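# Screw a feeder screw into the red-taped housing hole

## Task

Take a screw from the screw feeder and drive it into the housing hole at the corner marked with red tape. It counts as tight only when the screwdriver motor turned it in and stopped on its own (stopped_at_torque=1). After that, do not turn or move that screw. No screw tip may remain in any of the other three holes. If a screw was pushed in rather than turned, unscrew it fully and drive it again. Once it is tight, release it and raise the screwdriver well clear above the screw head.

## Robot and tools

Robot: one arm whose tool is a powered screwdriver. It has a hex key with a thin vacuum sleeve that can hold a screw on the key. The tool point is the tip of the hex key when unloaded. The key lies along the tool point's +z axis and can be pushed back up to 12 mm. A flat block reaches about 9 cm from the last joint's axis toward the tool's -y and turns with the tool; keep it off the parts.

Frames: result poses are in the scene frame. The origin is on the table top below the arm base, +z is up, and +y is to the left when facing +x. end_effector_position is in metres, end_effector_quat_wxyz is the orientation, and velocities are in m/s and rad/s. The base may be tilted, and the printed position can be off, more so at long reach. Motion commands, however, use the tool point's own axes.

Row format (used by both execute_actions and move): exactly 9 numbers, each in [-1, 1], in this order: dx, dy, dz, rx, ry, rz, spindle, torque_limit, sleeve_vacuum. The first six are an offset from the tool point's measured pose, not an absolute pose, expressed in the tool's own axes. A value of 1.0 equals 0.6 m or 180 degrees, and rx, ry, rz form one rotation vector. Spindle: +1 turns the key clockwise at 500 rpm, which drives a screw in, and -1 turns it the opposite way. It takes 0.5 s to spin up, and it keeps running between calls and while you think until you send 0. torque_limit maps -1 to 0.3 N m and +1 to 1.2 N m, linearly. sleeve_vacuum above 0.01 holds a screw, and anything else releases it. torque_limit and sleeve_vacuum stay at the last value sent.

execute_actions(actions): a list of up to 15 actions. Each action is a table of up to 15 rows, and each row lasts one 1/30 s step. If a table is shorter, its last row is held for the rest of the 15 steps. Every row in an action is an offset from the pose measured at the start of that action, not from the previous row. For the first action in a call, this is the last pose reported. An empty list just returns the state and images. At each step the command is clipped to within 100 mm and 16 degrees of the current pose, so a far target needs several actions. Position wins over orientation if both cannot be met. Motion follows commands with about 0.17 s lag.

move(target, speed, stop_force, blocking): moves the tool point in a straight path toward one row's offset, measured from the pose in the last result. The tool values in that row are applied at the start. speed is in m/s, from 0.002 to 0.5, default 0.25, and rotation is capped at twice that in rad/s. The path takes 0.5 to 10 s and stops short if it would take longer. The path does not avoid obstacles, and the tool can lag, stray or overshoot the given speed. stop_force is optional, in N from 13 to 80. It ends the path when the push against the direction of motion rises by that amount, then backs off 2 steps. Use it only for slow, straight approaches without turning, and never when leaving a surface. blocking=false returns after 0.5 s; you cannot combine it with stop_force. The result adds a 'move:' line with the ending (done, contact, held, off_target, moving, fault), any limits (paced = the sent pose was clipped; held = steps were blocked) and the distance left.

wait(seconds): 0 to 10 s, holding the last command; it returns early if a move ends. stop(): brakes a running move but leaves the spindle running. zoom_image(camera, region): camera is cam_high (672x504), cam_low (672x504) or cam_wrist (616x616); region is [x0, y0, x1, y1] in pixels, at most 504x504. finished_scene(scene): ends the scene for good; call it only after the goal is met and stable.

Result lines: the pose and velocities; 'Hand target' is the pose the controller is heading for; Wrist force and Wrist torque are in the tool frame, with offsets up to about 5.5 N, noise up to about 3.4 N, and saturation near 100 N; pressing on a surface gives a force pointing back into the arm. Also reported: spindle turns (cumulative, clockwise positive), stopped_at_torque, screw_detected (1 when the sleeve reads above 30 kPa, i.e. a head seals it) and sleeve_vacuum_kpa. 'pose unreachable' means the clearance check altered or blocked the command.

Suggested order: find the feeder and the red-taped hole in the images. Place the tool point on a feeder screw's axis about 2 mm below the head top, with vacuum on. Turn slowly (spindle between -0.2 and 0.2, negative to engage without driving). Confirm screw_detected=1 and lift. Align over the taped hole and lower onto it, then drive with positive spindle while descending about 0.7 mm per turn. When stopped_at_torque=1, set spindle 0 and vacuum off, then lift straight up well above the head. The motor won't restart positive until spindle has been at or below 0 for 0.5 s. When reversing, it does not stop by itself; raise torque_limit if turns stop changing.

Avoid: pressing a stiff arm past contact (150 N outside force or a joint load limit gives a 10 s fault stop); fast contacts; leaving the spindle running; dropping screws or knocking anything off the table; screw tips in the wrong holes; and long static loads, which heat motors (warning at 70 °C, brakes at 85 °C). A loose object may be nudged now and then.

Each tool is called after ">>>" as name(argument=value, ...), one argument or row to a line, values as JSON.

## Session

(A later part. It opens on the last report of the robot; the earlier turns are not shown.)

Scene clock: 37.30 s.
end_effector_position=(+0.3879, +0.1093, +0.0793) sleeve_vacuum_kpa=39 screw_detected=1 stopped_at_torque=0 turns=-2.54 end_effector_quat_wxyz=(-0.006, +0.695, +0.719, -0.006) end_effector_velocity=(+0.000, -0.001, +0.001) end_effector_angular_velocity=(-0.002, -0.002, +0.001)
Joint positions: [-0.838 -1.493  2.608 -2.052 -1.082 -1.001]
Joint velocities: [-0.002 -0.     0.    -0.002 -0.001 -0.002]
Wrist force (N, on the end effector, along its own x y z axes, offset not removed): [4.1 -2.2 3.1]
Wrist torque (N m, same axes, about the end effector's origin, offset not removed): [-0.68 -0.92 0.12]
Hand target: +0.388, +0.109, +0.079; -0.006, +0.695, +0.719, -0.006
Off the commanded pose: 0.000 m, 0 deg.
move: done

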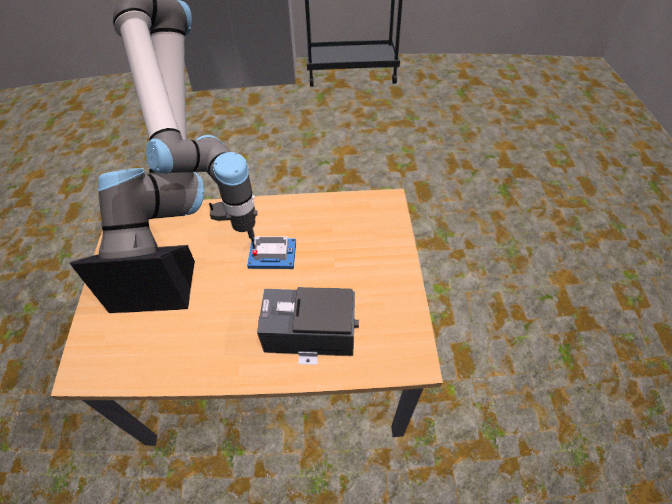

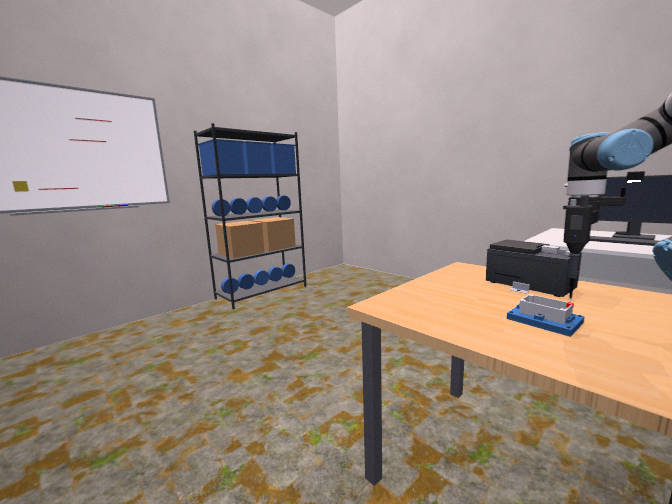

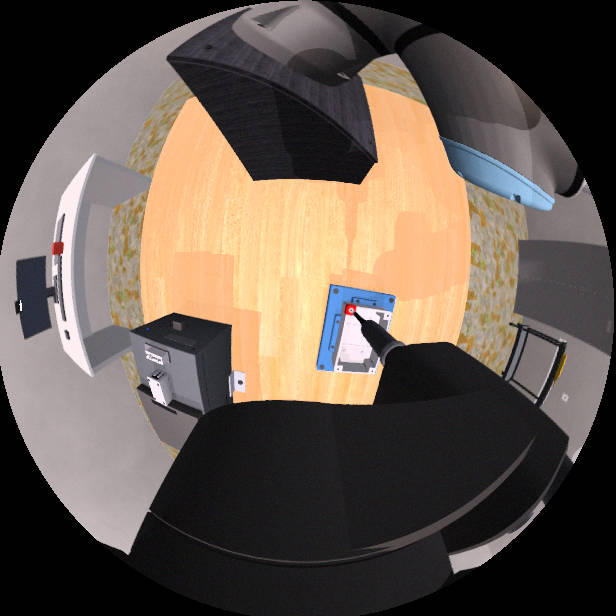

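>>> move(
  target=[-0.001,-0.0005,0.004,0,0,0,0,1,1],
  speed=0.01,
)

>>> move(
  target=[0,0,0.03,0,0,0,0.1,1,1],
  speed=0.003,
  stop_force=15,
)

>>> execute_actions(
  actions=[
    [[0,0,0,0,0,0,0,1,1]],
  ],
)

>>> zoom_image(
  camera="cam_wrist",
  region=[335,295,365,325],
)

Scene clock: 39.07 s.
end_effector_position=(+0.3876, +0.1087, +0.0769) sleeve_vacuum_kpa=39 screw_detected=1 stopped_at_torque=0 turns=-2.54 end_effector_quat_wxyz=(-0.006, +0.695, +0.719, -0.006) end_effector_velocity=(+0.001, -0.001, +0.000) end_effector_angular_velocity=(-0.001, -0.001, +0.001)
Joint positions: [-0.836 -1.488  2.611 -2.06  -1.081 -1.   ]
Joint velocities: [ 0.     0.001 -0.001 -0.002  0.     0.   ]
Wrist force (N, on the end effector, along its own x y z axes, offset not removed): [2.1 -1.3 4.3]
Wrist torque (N m, same axes, about the end effector's origin, offset not removed): [-0.38 -0.21 0.00]
Hand target: +0.388, +0.109, +0.077; -0.006, +0.695, +0.719, -0.006
Off the commanded pose: 0.000 m, 0 deg.
move: done

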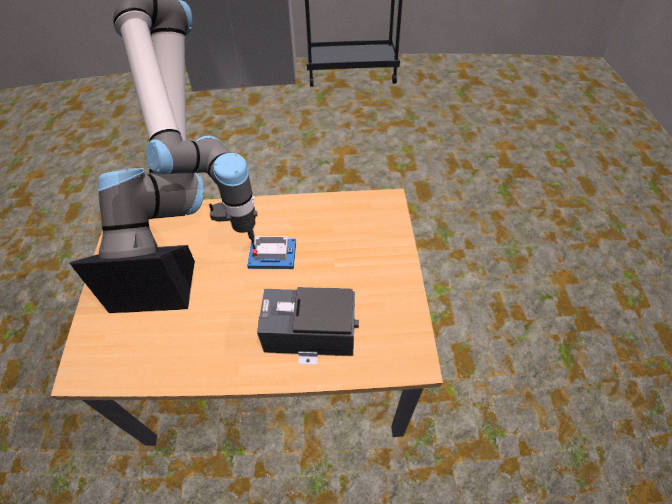

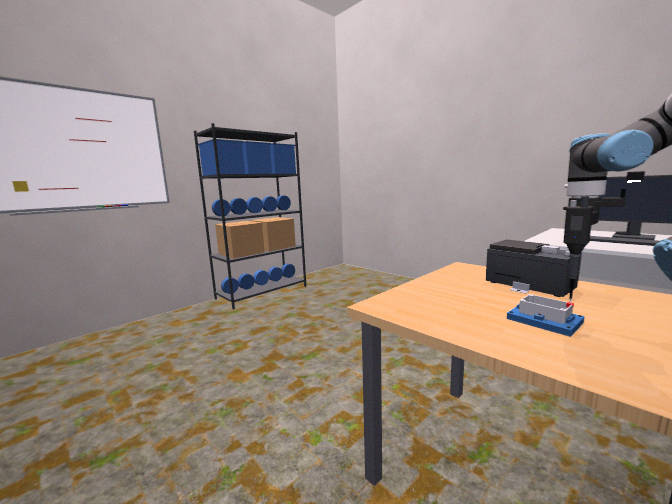

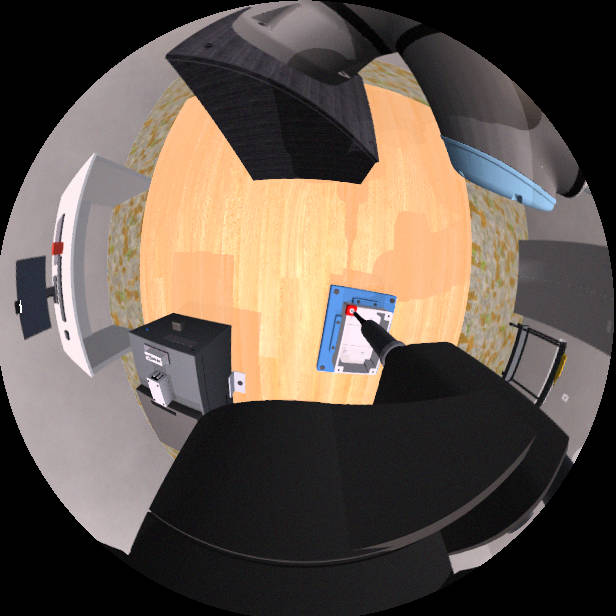

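Scene clock: 44.13 s.
end_effector_position=(+0.3873, +0.1088, +0.0627) sleeve_vacuum_kpa=39 screw_detected=1 stopped_at_torque=0 turns=1.68 end_effector_quat_wxyz=(-0.006, +0.695, +0.719, -0.006) end_effector_velocity=(-0.001, +0.001, +0.000) end_effector_angular_velocity=(+0.003, +0.000, -0.000)
Joint positions: [-0.819 -1.463  2.625 -2.107 -1.071 -0.984]
Joint velocities: [-0.001 -0.001  0.001  0.003  0.001 -0.002]
Wrist force (N, on the end effector, along its own x y z axes, offset not removed): [2.0 -4.8 -22.3]
Wrist torque (N m, same axes, about the end effector's origin, offset not removed): [-0.54 -0.08 0.05]
Hand target: +0.387, +0.109, +0.063; -0.006, +0.695, +0.719, -0.006
Off the commanded pose: 0.004 m, 0 deg.
move: contact

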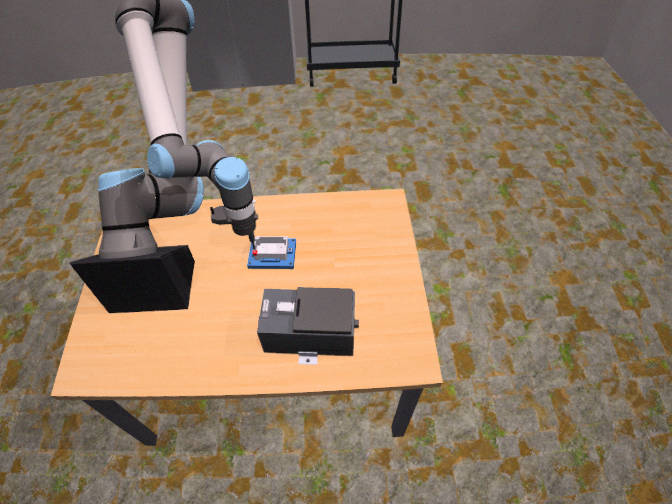

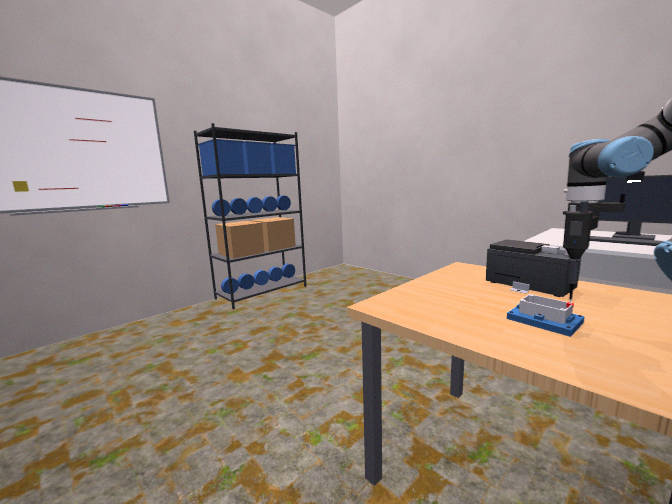

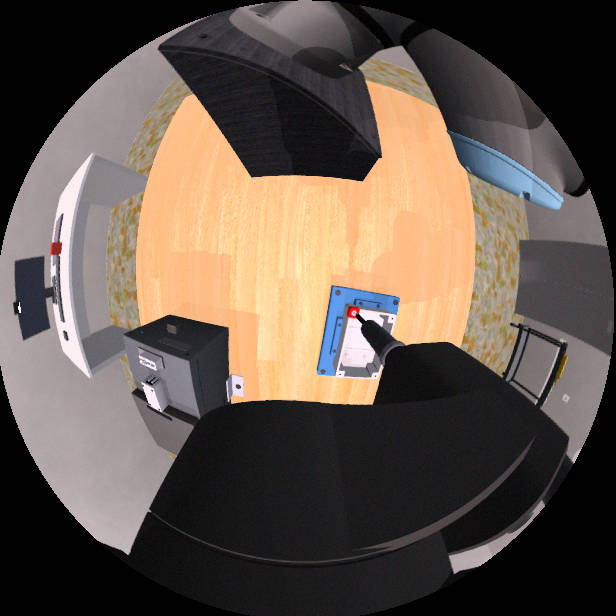

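Scene clock: 44.63 s.
end_effector_position=(+0.3873, +0.1088, +0.0627) sleeve_vacuum_kpa=39 screw_detected=1 stopped_at_torque=0 turns=1.68 end_effector_quat_wxyz=(-0.006, +0.695, +0.719, -0.006) end_effector_velocity=(-0.000, +0.000, -0.000) end_effector_angular_velocity=(+0.001, +0.001, -0.000)
Joint positions: [-0.819 -1.463  2.625 -2.107 -1.071 -0.984]
Joint velocities: [ 0.001  0.     0.     0.001 -0.    -0.   ]
Wrist force (N, on the end effector, along its own x y z axes, offset not removed): [2.0 -6.6 -20.6]
Wrist torque (N m, same axes, about the end effector's origin, offset not removed): [-1.06 -0.01 0.29]
Hand target: +0.387, +0.109, +0.063; -0.006, +0.695, +0.719, -0.006
Off the commanded pose: 0.000 m, 0 deg.

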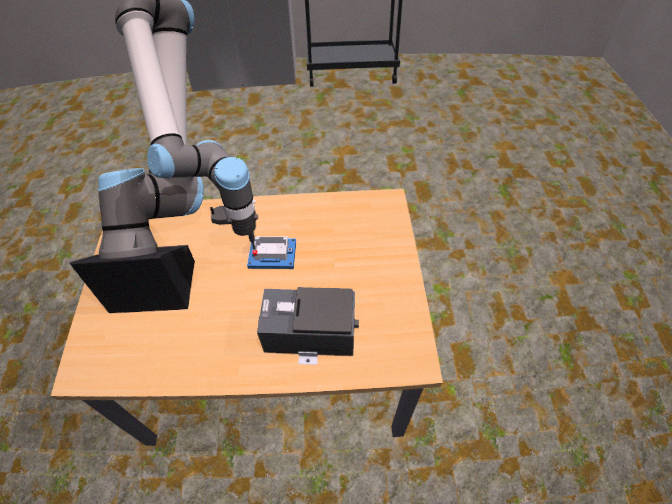

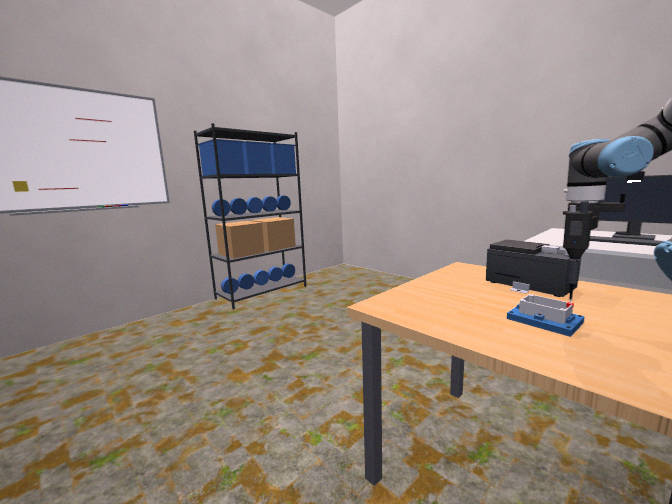

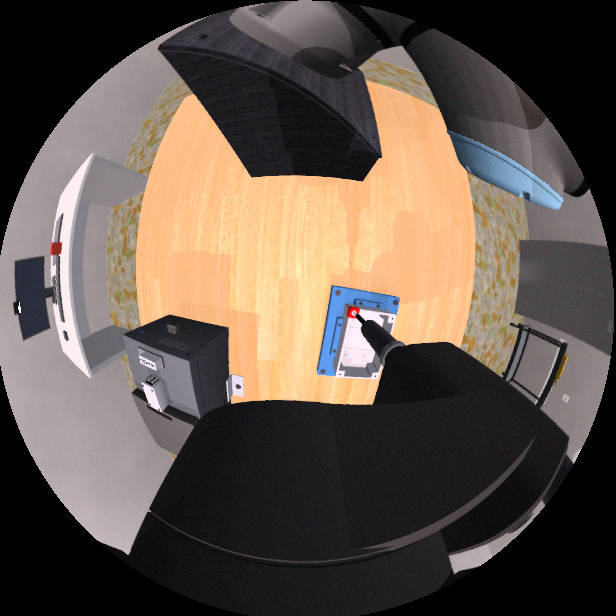

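Region (335, 295, 365, 325) of cam_wrist's 616x616 image, scaled by 16.800, with more detail than that image has.

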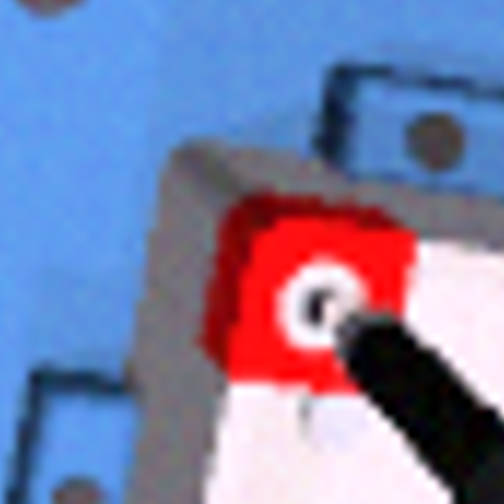

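>>> move(
  target=[0,0,-0.022,0,0,0,0,1,1],
  speed=0.02,
)

>>> move(
  target=[-0.0016,-0.0005,0,0,0,0,0,1,1],
  speed=0.01,
)

>>> move(
  target=[0,0,0.03,0,0,0,0.1,1,1],
  speed=0.004,
  stop_force=15,
)

>>> execute_actions(
  actions=[
    [[0,0,0,0,0,0,0,1,1]],
  ],
)

>>> zoom_image(
  camera="cam_wrist",
  region=[335,295,365,325],
)

Scene clock: 47.13 s.
end_effector_position=(+0.3875, +0.1088, +0.0758) sleeve_vacuum_kpa=39 screw_detected=1 stopped_at_torque=0 turns=1.67 end_effector_quat_wxyz=(-0.006, +0.695, +0.719, -0.006) end_effector_velocity=(+0.001, -0.001, +0.002) end_effector_angular_velocity=(-0.003, -0.002, +0.002)
Joint positions: [-0.835 -1.486  2.612 -2.063 -1.08  -0.999]
Joint velocities: [-0.002 -0.004 -0.003  0.004 -0.001 -0.002]
Wrist force (N, on the end effector, along its own x y z axes, offset not removed): [2.1 -2.0 2.4]
Wrist torque (N m, same axes, about the end effector's origin, offset not removed): [-0.57 -0.30 0.07]
Hand target: +0.388, +0.109, +0.076; -0.006, +0.695, +0.719, -0.006
Off the commanded pose: 0.000 m, 0 deg.
move: done

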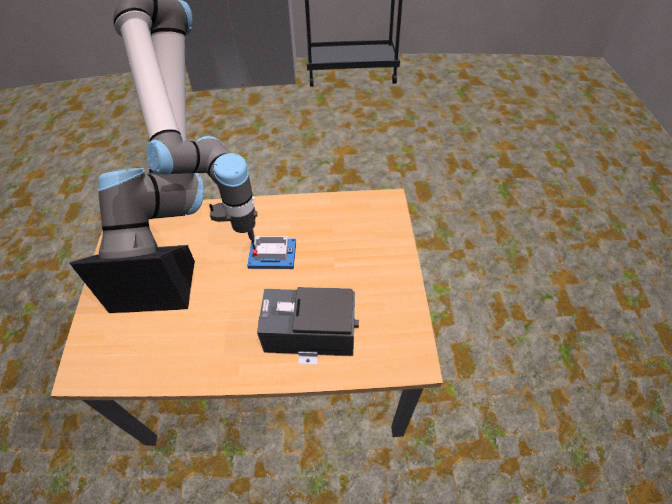

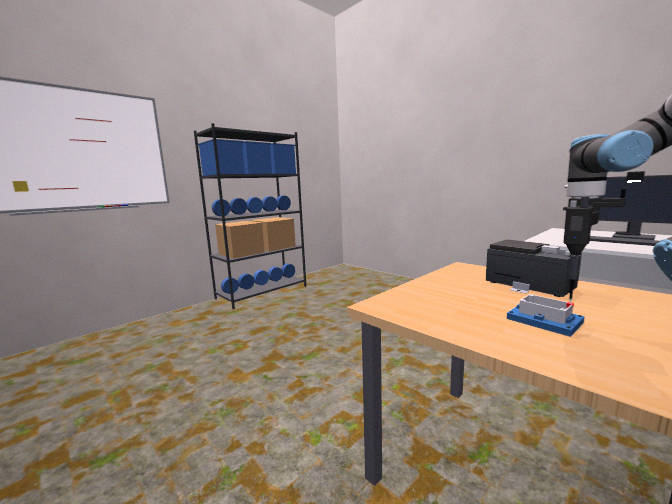

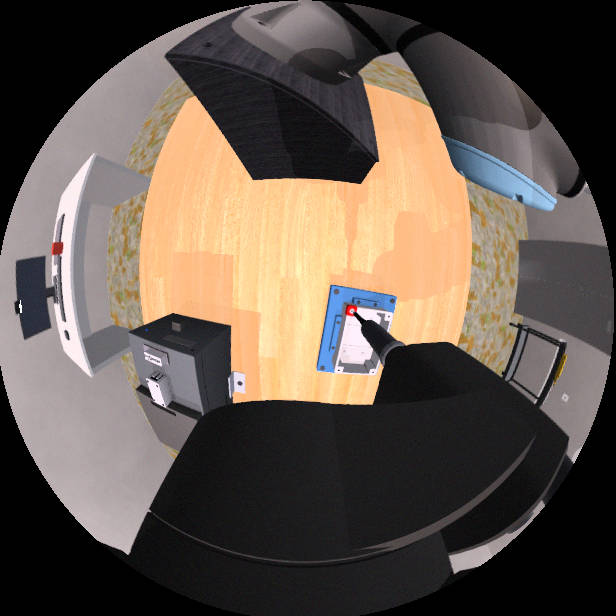

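Scene clock: 47.83 s.
end_effector_position=(+0.3873, +0.1078, +0.0758) sleeve_vacuum_kpa=39 screw_detected=1 stopped_at_torque=0 turns=1.67 end_effector_quat_wxyz=(-0.006, +0.695, +0.719, -0.006) end_effector_velocity=(+0.000, -0.000, -0.000) end_effector_angular_velocity=(+0.001, -0.000, -0.001)
Joint positions: [-0.837 -1.485  2.612 -2.065 -1.081 -1.   ]
Joint velocities: [-0.001  0.002 -0.    -0.001  0.    -0.   ]
Wrist force (N, on the end effector, along its own x y z axes, offset not removed): [2.4 -2.6 1.8]
Wrist torque (N m, same axes, about the end effector's origin, offset not removed): [-0.77 -0.42 0.15]
Hand target: +0.387, +0.108, +0.076; -0.006, +0.695, +0.719, -0.006
Off the commanded pose: 0.000 m, 0 deg.
move: done

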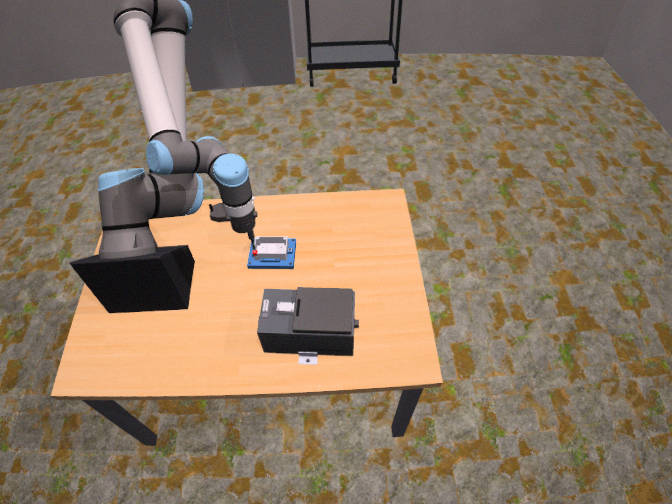

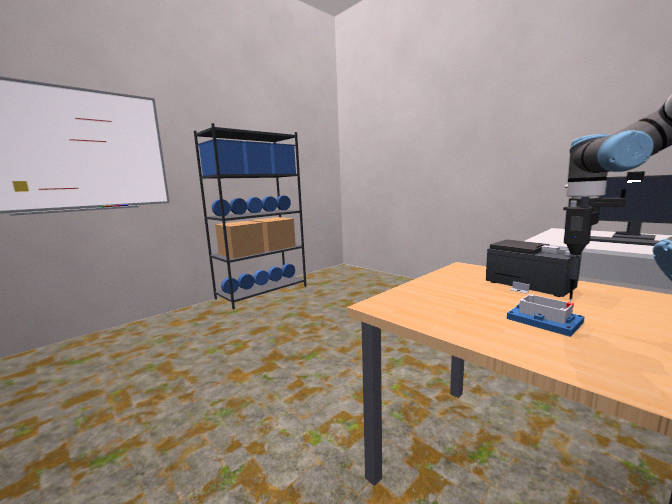

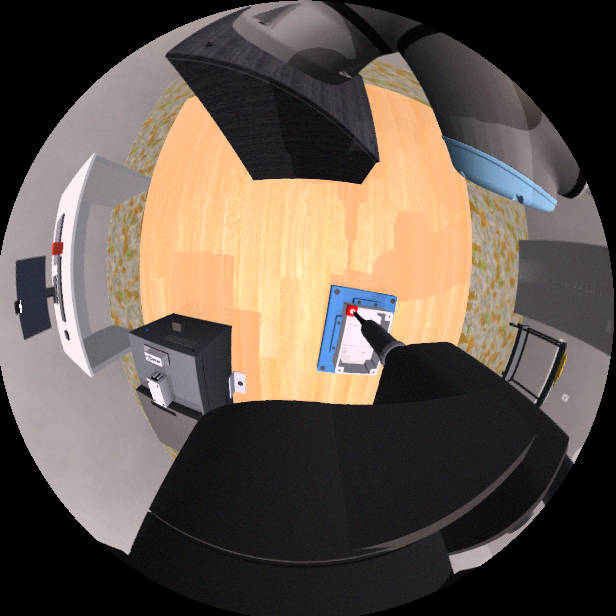

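Scene clock: 52.10 s.
end_effector_position=(+0.3869, +0.1080, +0.0601) sleeve_vacuum_kpa=40 screw_detected=1 stopped_at_torque=0 turns=5.21 end_effector_quat_wxyz=(-0.007, +0.695, +0.719, -0.006) end_effector_velocity=(+0.000, -0.000, +0.001) end_effector_angular_velocity=(+0.001, -0.000, +0.001)
Joint positions: [-0.818 -1.456  2.628 -2.116 -1.07  -0.983]
Joint velocities: [-0.001 -0.    -0.001  0.002 -0.    -0.002]
Wrist force (N, on the end effector, along its own x y z axes, offset not removed): [-2.2 -8.1 -17.1]
Wrist torque (N m, same axes, about the end effector's origin, offset not removed): [-1.13 -0.42 0.17]
Hand target: +0.387, +0.108, +0.060; -0.006, +0.695, +0.719, -0.006
Off the commanded pose: 0.002 m, 0 deg.
move: contact

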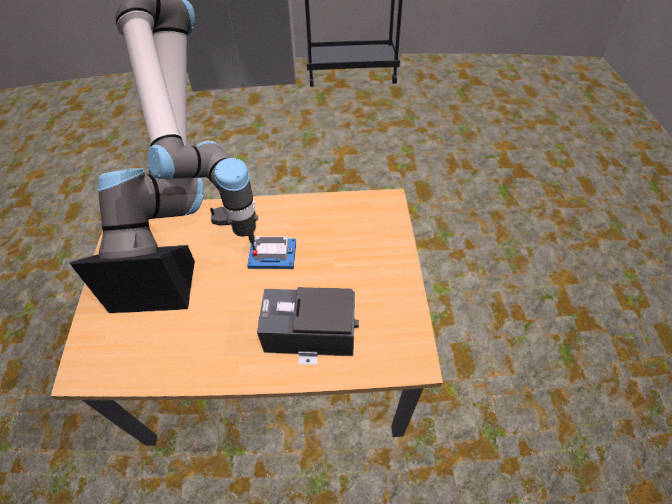

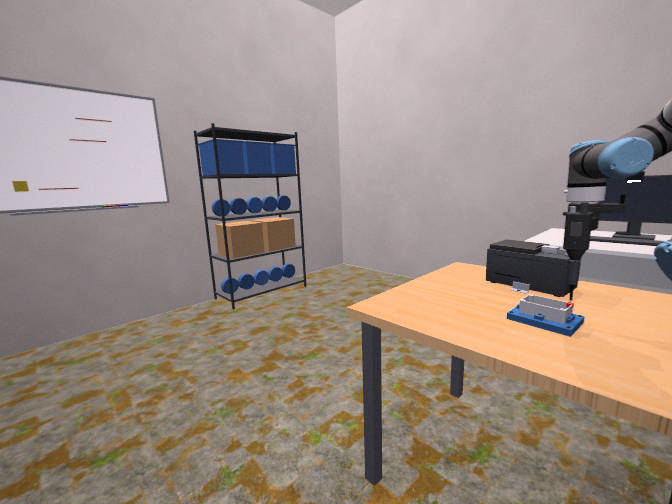

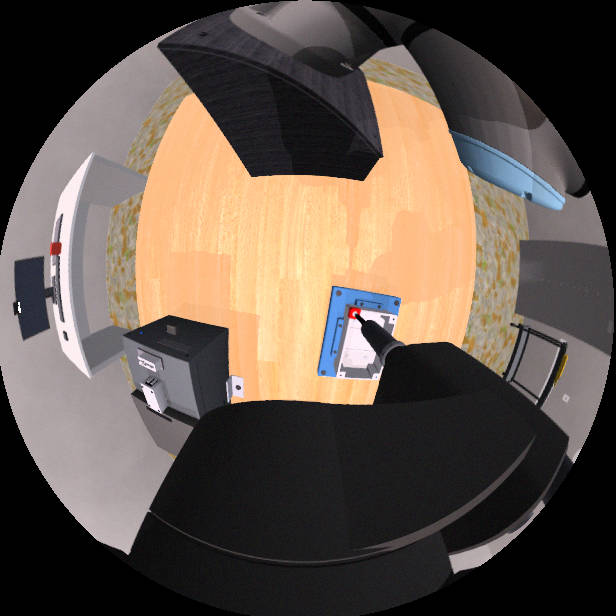

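Scene clock: 52.60 s.
end_effector_position=(+0.3869, +0.1080, +0.0601) sleeve_vacuum_kpa=40 screw_detected=1 stopped_at_torque=0 turns=5.21 end_effector_quat_wxyz=(-0.007, +0.695, +0.719, -0.006) end_effector_velocity=(-0.000, +0.000, +0.000) end_effector_angular_velocity=(+0.000, +0.000, -0.001)
Joint positions: [-0.818 -1.456  2.628 -2.116 -1.07  -0.983]
Joint velocities: [-0.    -0.     0.     0.001 -0.    -0.   ]
Wrist force (N, on the end effector, along its own x y z axes, offset not removed): [-1.6 -5.3 -14.7]
Wrist torque (N m, same axes, about the end effector's origin, offset not removed): [-0.35 -0.66 -0.02]
Hand target: +0.387, +0.108, +0.060; -0.007, +0.695, +0.719, -0.006
Off the commanded pose: 0.000 m, 0 deg.

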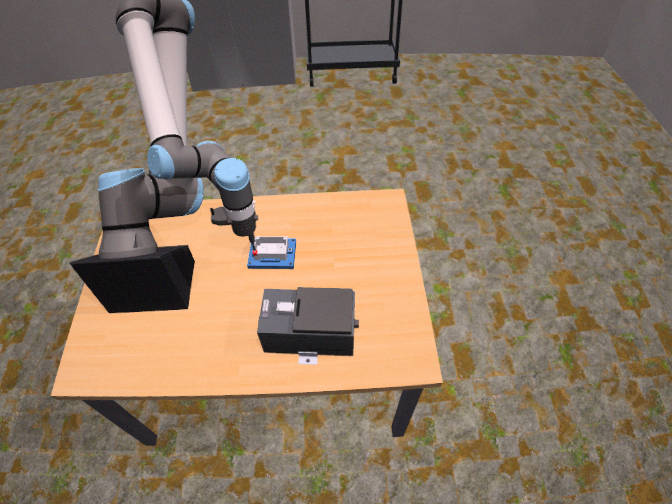

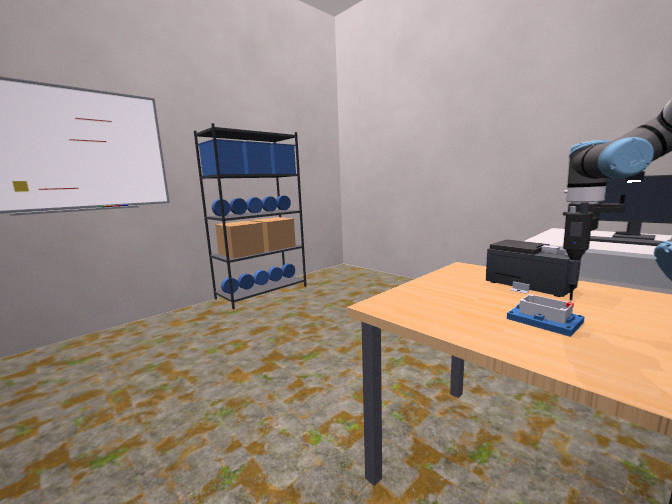

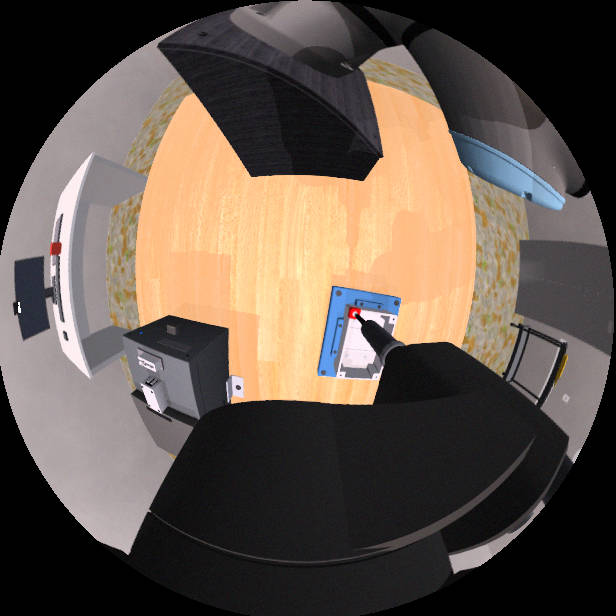

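Region (335, 295, 365, 325) of cam_wrist's 616x616 image, scaled by 16.800, with more detail than that image has.

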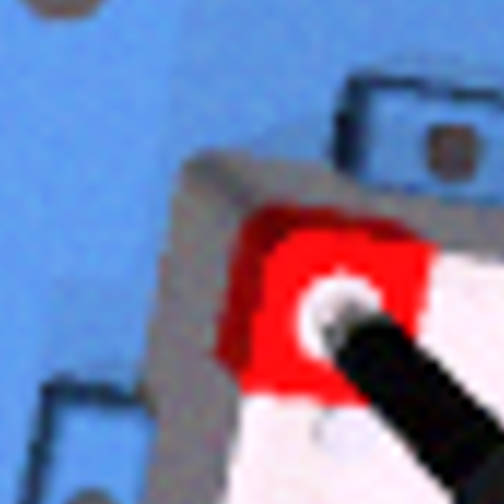

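>>> move(
  target=[0,0,0.009,0,0,0,0.5,1,1],
  speed=0.002,
  stop_force=30,
)

>>> execute_actions(
  actions=[
    [[0,0,0,0,0,0,0.5,1,1]],
    [[0,0,0,0,0,0,0,1,1]],
  ],
)

Scene clock: 56.47 s.
end_effector_position=(+0.3868, +0.1080, +0.0547) sleeve_vacuum_kpa=36 screw_detected=1 stopped_at_torque=1 turns=15.84 end_effector_quat_wxyz=(-0.007, +0.695, +0.719, -0.006) end_effector_velocity=(+0.001, -0.001, +0.001) end_effector_angular_velocity=(+0.000, -0.001, -0.001)
Joint positions: [-0.811 -1.446  2.633 -2.135 -1.066 -0.976]
Joint velocities: [-0.001  0.002 -0.001 -0.    -0.     0.   ]
Wrist force (N, on the end effector, along its own x y z axes, offset not removed): [-4.3 -8.1 -6.5]
Wrist torque (N m, same axes, about the end effector's origin, offset not removed): [-1.11 -0.16 0.21]
Hand target: +0.387, +0.108, +0.055; -0.007, +0.695, +0.719, -0.006
Off the commanded pose: 0.000 m, 0 deg.
move: done

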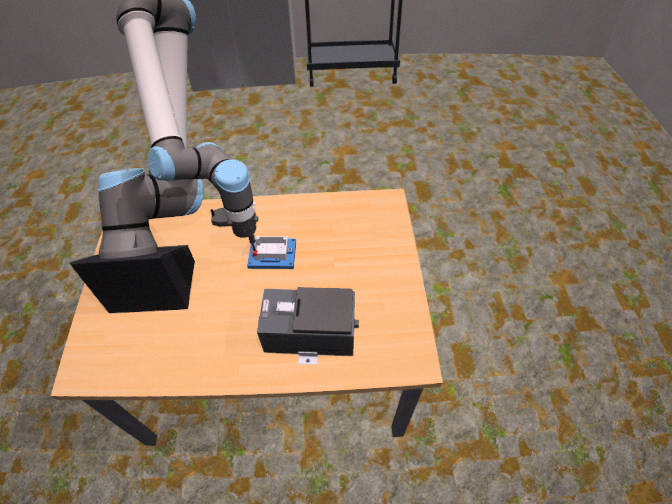

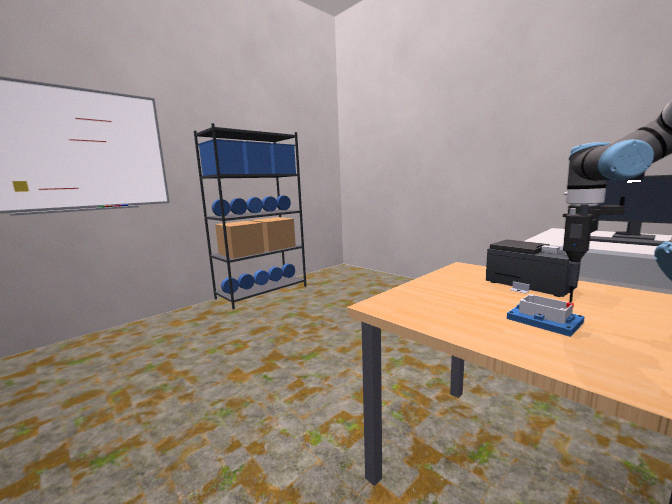

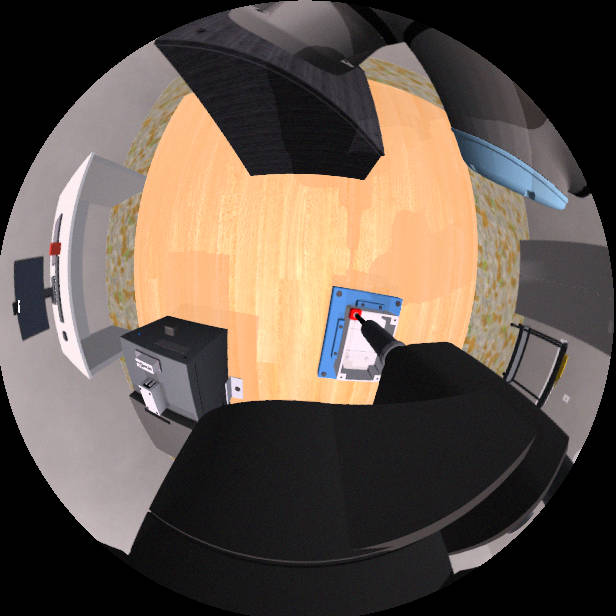

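Scene clock: 57.47 s.
end_effector_position=(+0.3868, +0.1080, +0.0547) sleeve_vacuum_kpa=36 screw_detected=1 stopped_at_torque=1 turns=15.84 end_effector_quat_wxyz=(-0.007, +0.695, +0.719, -0.006) end_effector_velocity=(+0.001, -0.001, +0.001) end_effector_angular_velocity=(-0.002, -0.002, +0.001)
Joint positions: [-0.811 -1.446  2.633 -2.135 -1.066 -0.976]
Joint velocities: [-0.001 -0.001 -0.001 -0.     0.    -0.   ]
Wrist force (N, on the end effector, along its own x y z axes, offset not removed): [-4.4 -5.7 -7.1]
Wrist torque (N m, same axes, about the end effector's origin, offset not removed): [-0.44 -0.17 0.03]
Hand target: +0.387, +0.108, +0.055; -0.007, +0.695, +0.719, -0.006
Off the commanded pose: 0.000 m, 0 deg.

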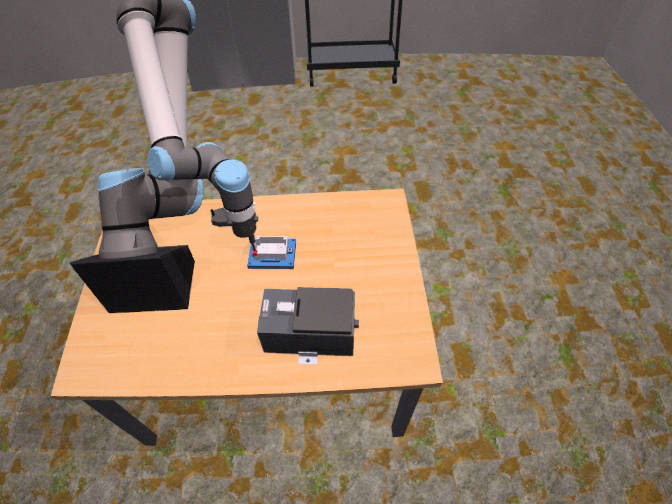

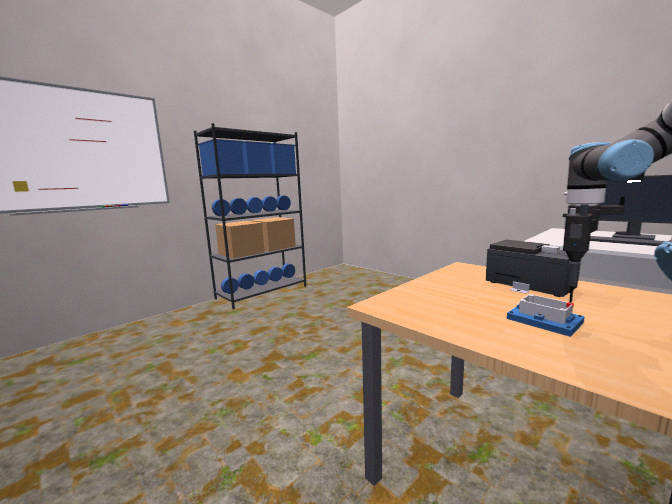

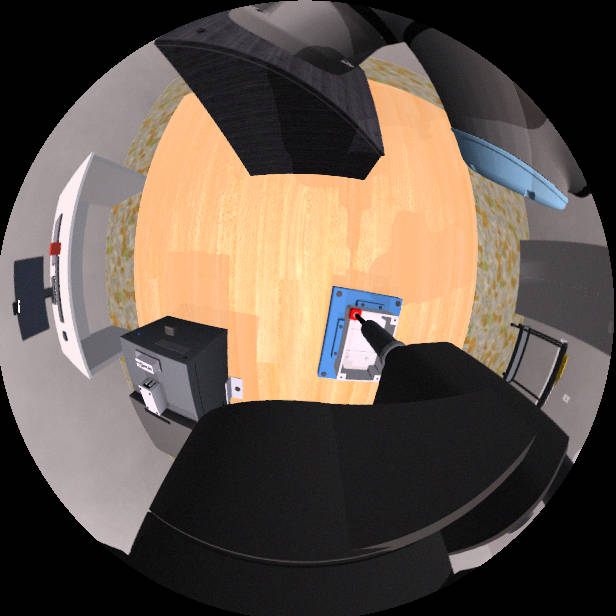

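About 13 turns since entry ≈ 9–10 mm, consistent with full seating.

>>> execute_actions(
  actions=[
    [[0,0,0,0,0,0,0,1,0]],
  ],
)

>>> move(
  target=[0,0,-0.22,0,0,0,0,1,0],
  speed=0.12,
)

>>> zoom_image(
  camera="cam_low",
  region=[540,270,600,330],
)

Scene clock: 59.10 s.
end_effector_position=(+0.3868, +0.1080, +0.0547) sleeve_vacuum_kpa=0 screw_detected=0 stopped_at_torque=1 turns=15.84 end_effector_quat_wxyz=(-0.007, +0.695, +0.719, -0.006) end_effector_velocity=(-0.001, +0.000, -0.001) end_effector_angular_velocity=(+0.001, +0.001, -0.001)
Joint positions: [-0.811 -1.446  2.633 -2.135 -1.066 -0.976]
Joint velocities: [-0.001  0.001  0.001 -0.001  0.     0.   ]
Wrist force (N, on the end effector, along its own x y z axes, offset not removed): [-4.7 -5.3 -6.5]
Wrist torque (N m, same axes, about the end effector's origin, offset not removed): [-0.39 0.04 0.05]
Hand target: +0.387, +0.108, +0.055; -0.007, +0.695, +0.719, -0.006
Off the commanded pose: 0.000 m, 0 deg.

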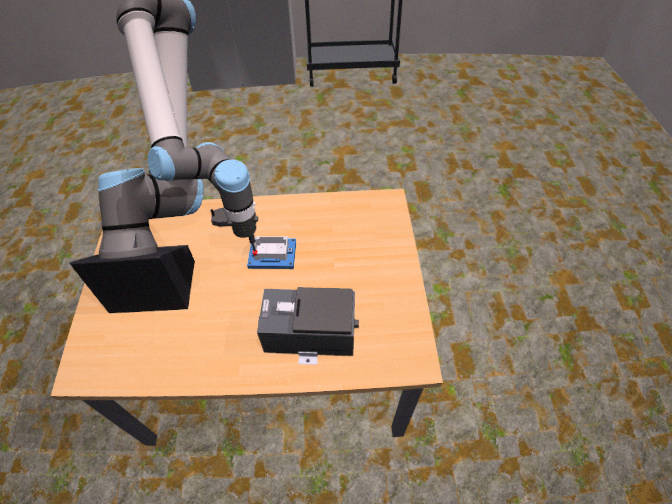

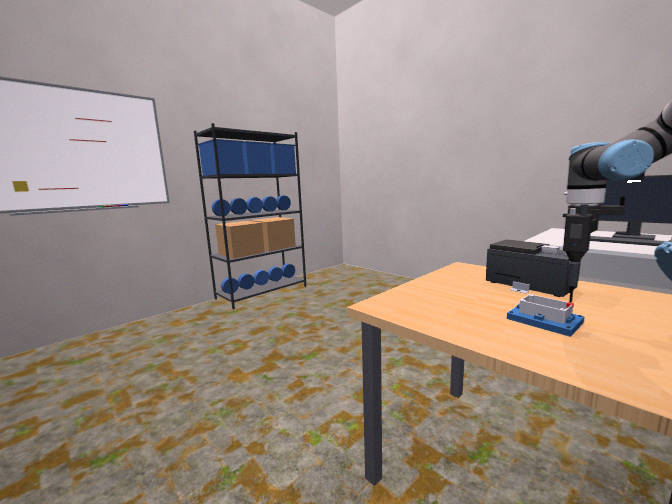

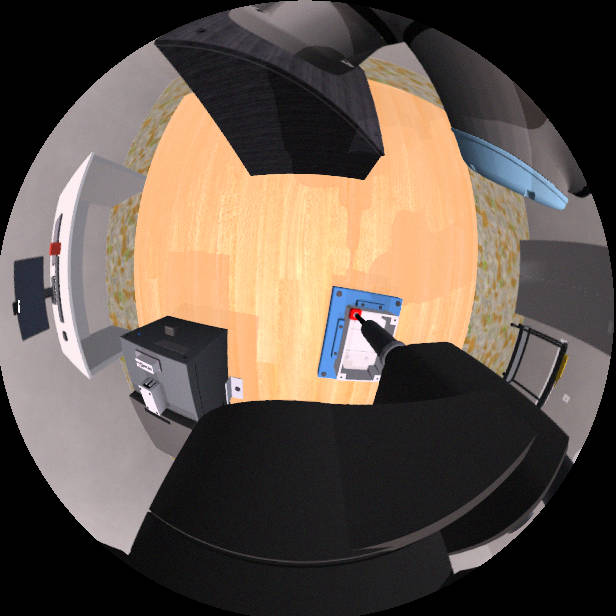

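Scene clock: 60.63 s.
end_effector_position=(+0.3891, +0.1079, +0.1866) sleeve_vacuum_kpa=0 screw_detected=0 stopped_at_torque=1 turns=15.84 end_effector_quat_wxyz=(-0.007, +0.695, +0.719, -0.006) end_effector_velocity=(-0.001, -0.000, +0.001) end_effector_angular_velocity=(-0.000, +0.000, -0.001)
Joint positions: [-0.954 -1.619  2.483 -1.756 -1.153 -1.104]
Joint velocities: [-0.003 -0.002 -0.     0.003 -0.002 -0.002]
Wrist force (N, on the end effector, along its own x y z axes, offset not removed): [1.2 -3.5 0.9]
Wrist torque (N m, same axes, about the end effector's origin, offset not removed): [-1.00 -0.23 0.21]
Hand target: +0.389, +0.108, +0.187; -0.007, +0.695, +0.719, -0.006
Off the commanded pose: 0.000 m, 0 deg.
move: done

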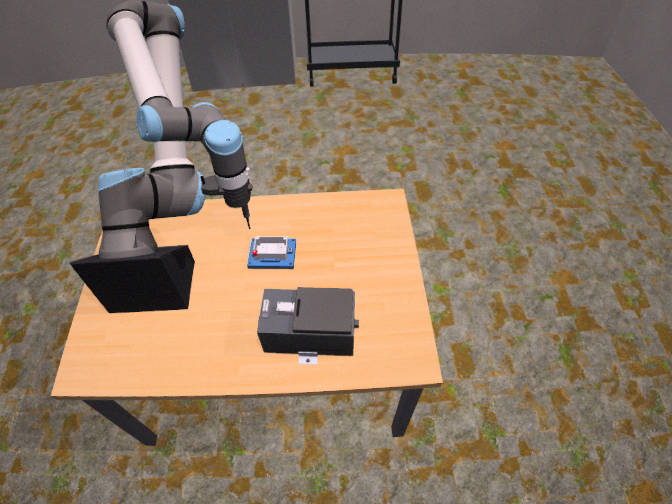

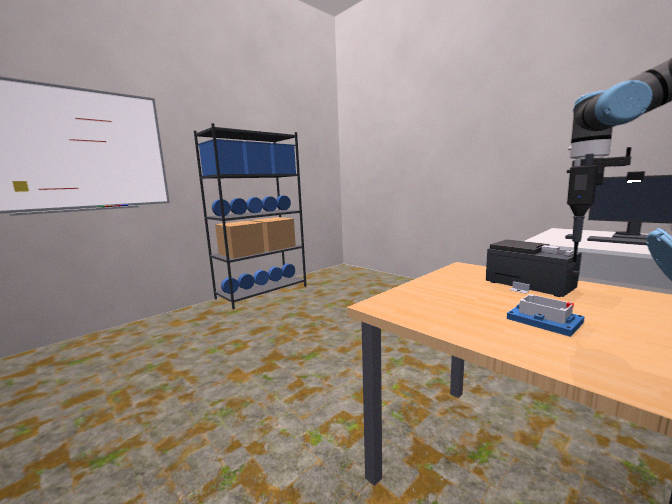

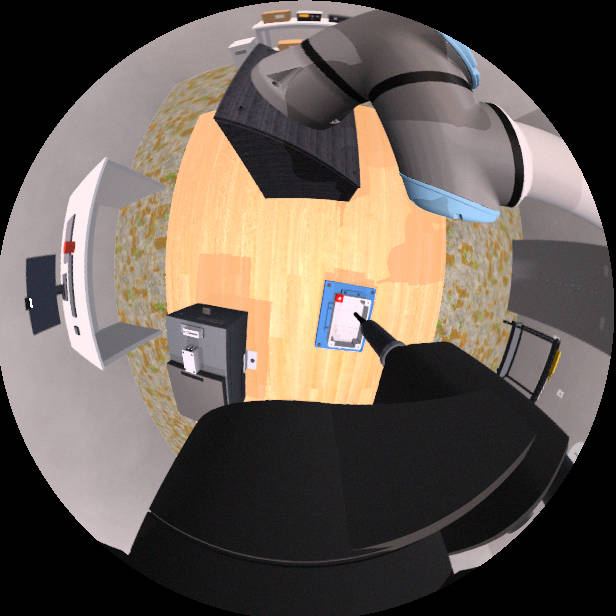

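Region (540, 270, 600, 330) of cam_low's 672x504 image, scaled by 8.400, with more detail than that image has.

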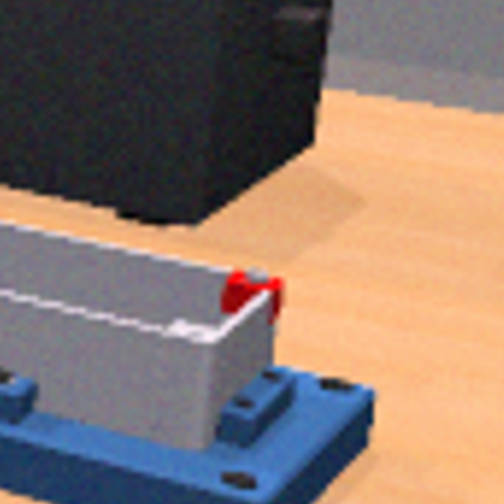

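Seated.

>>> finished_scene(
  scene=2,
)

The scene is finished: the task was done.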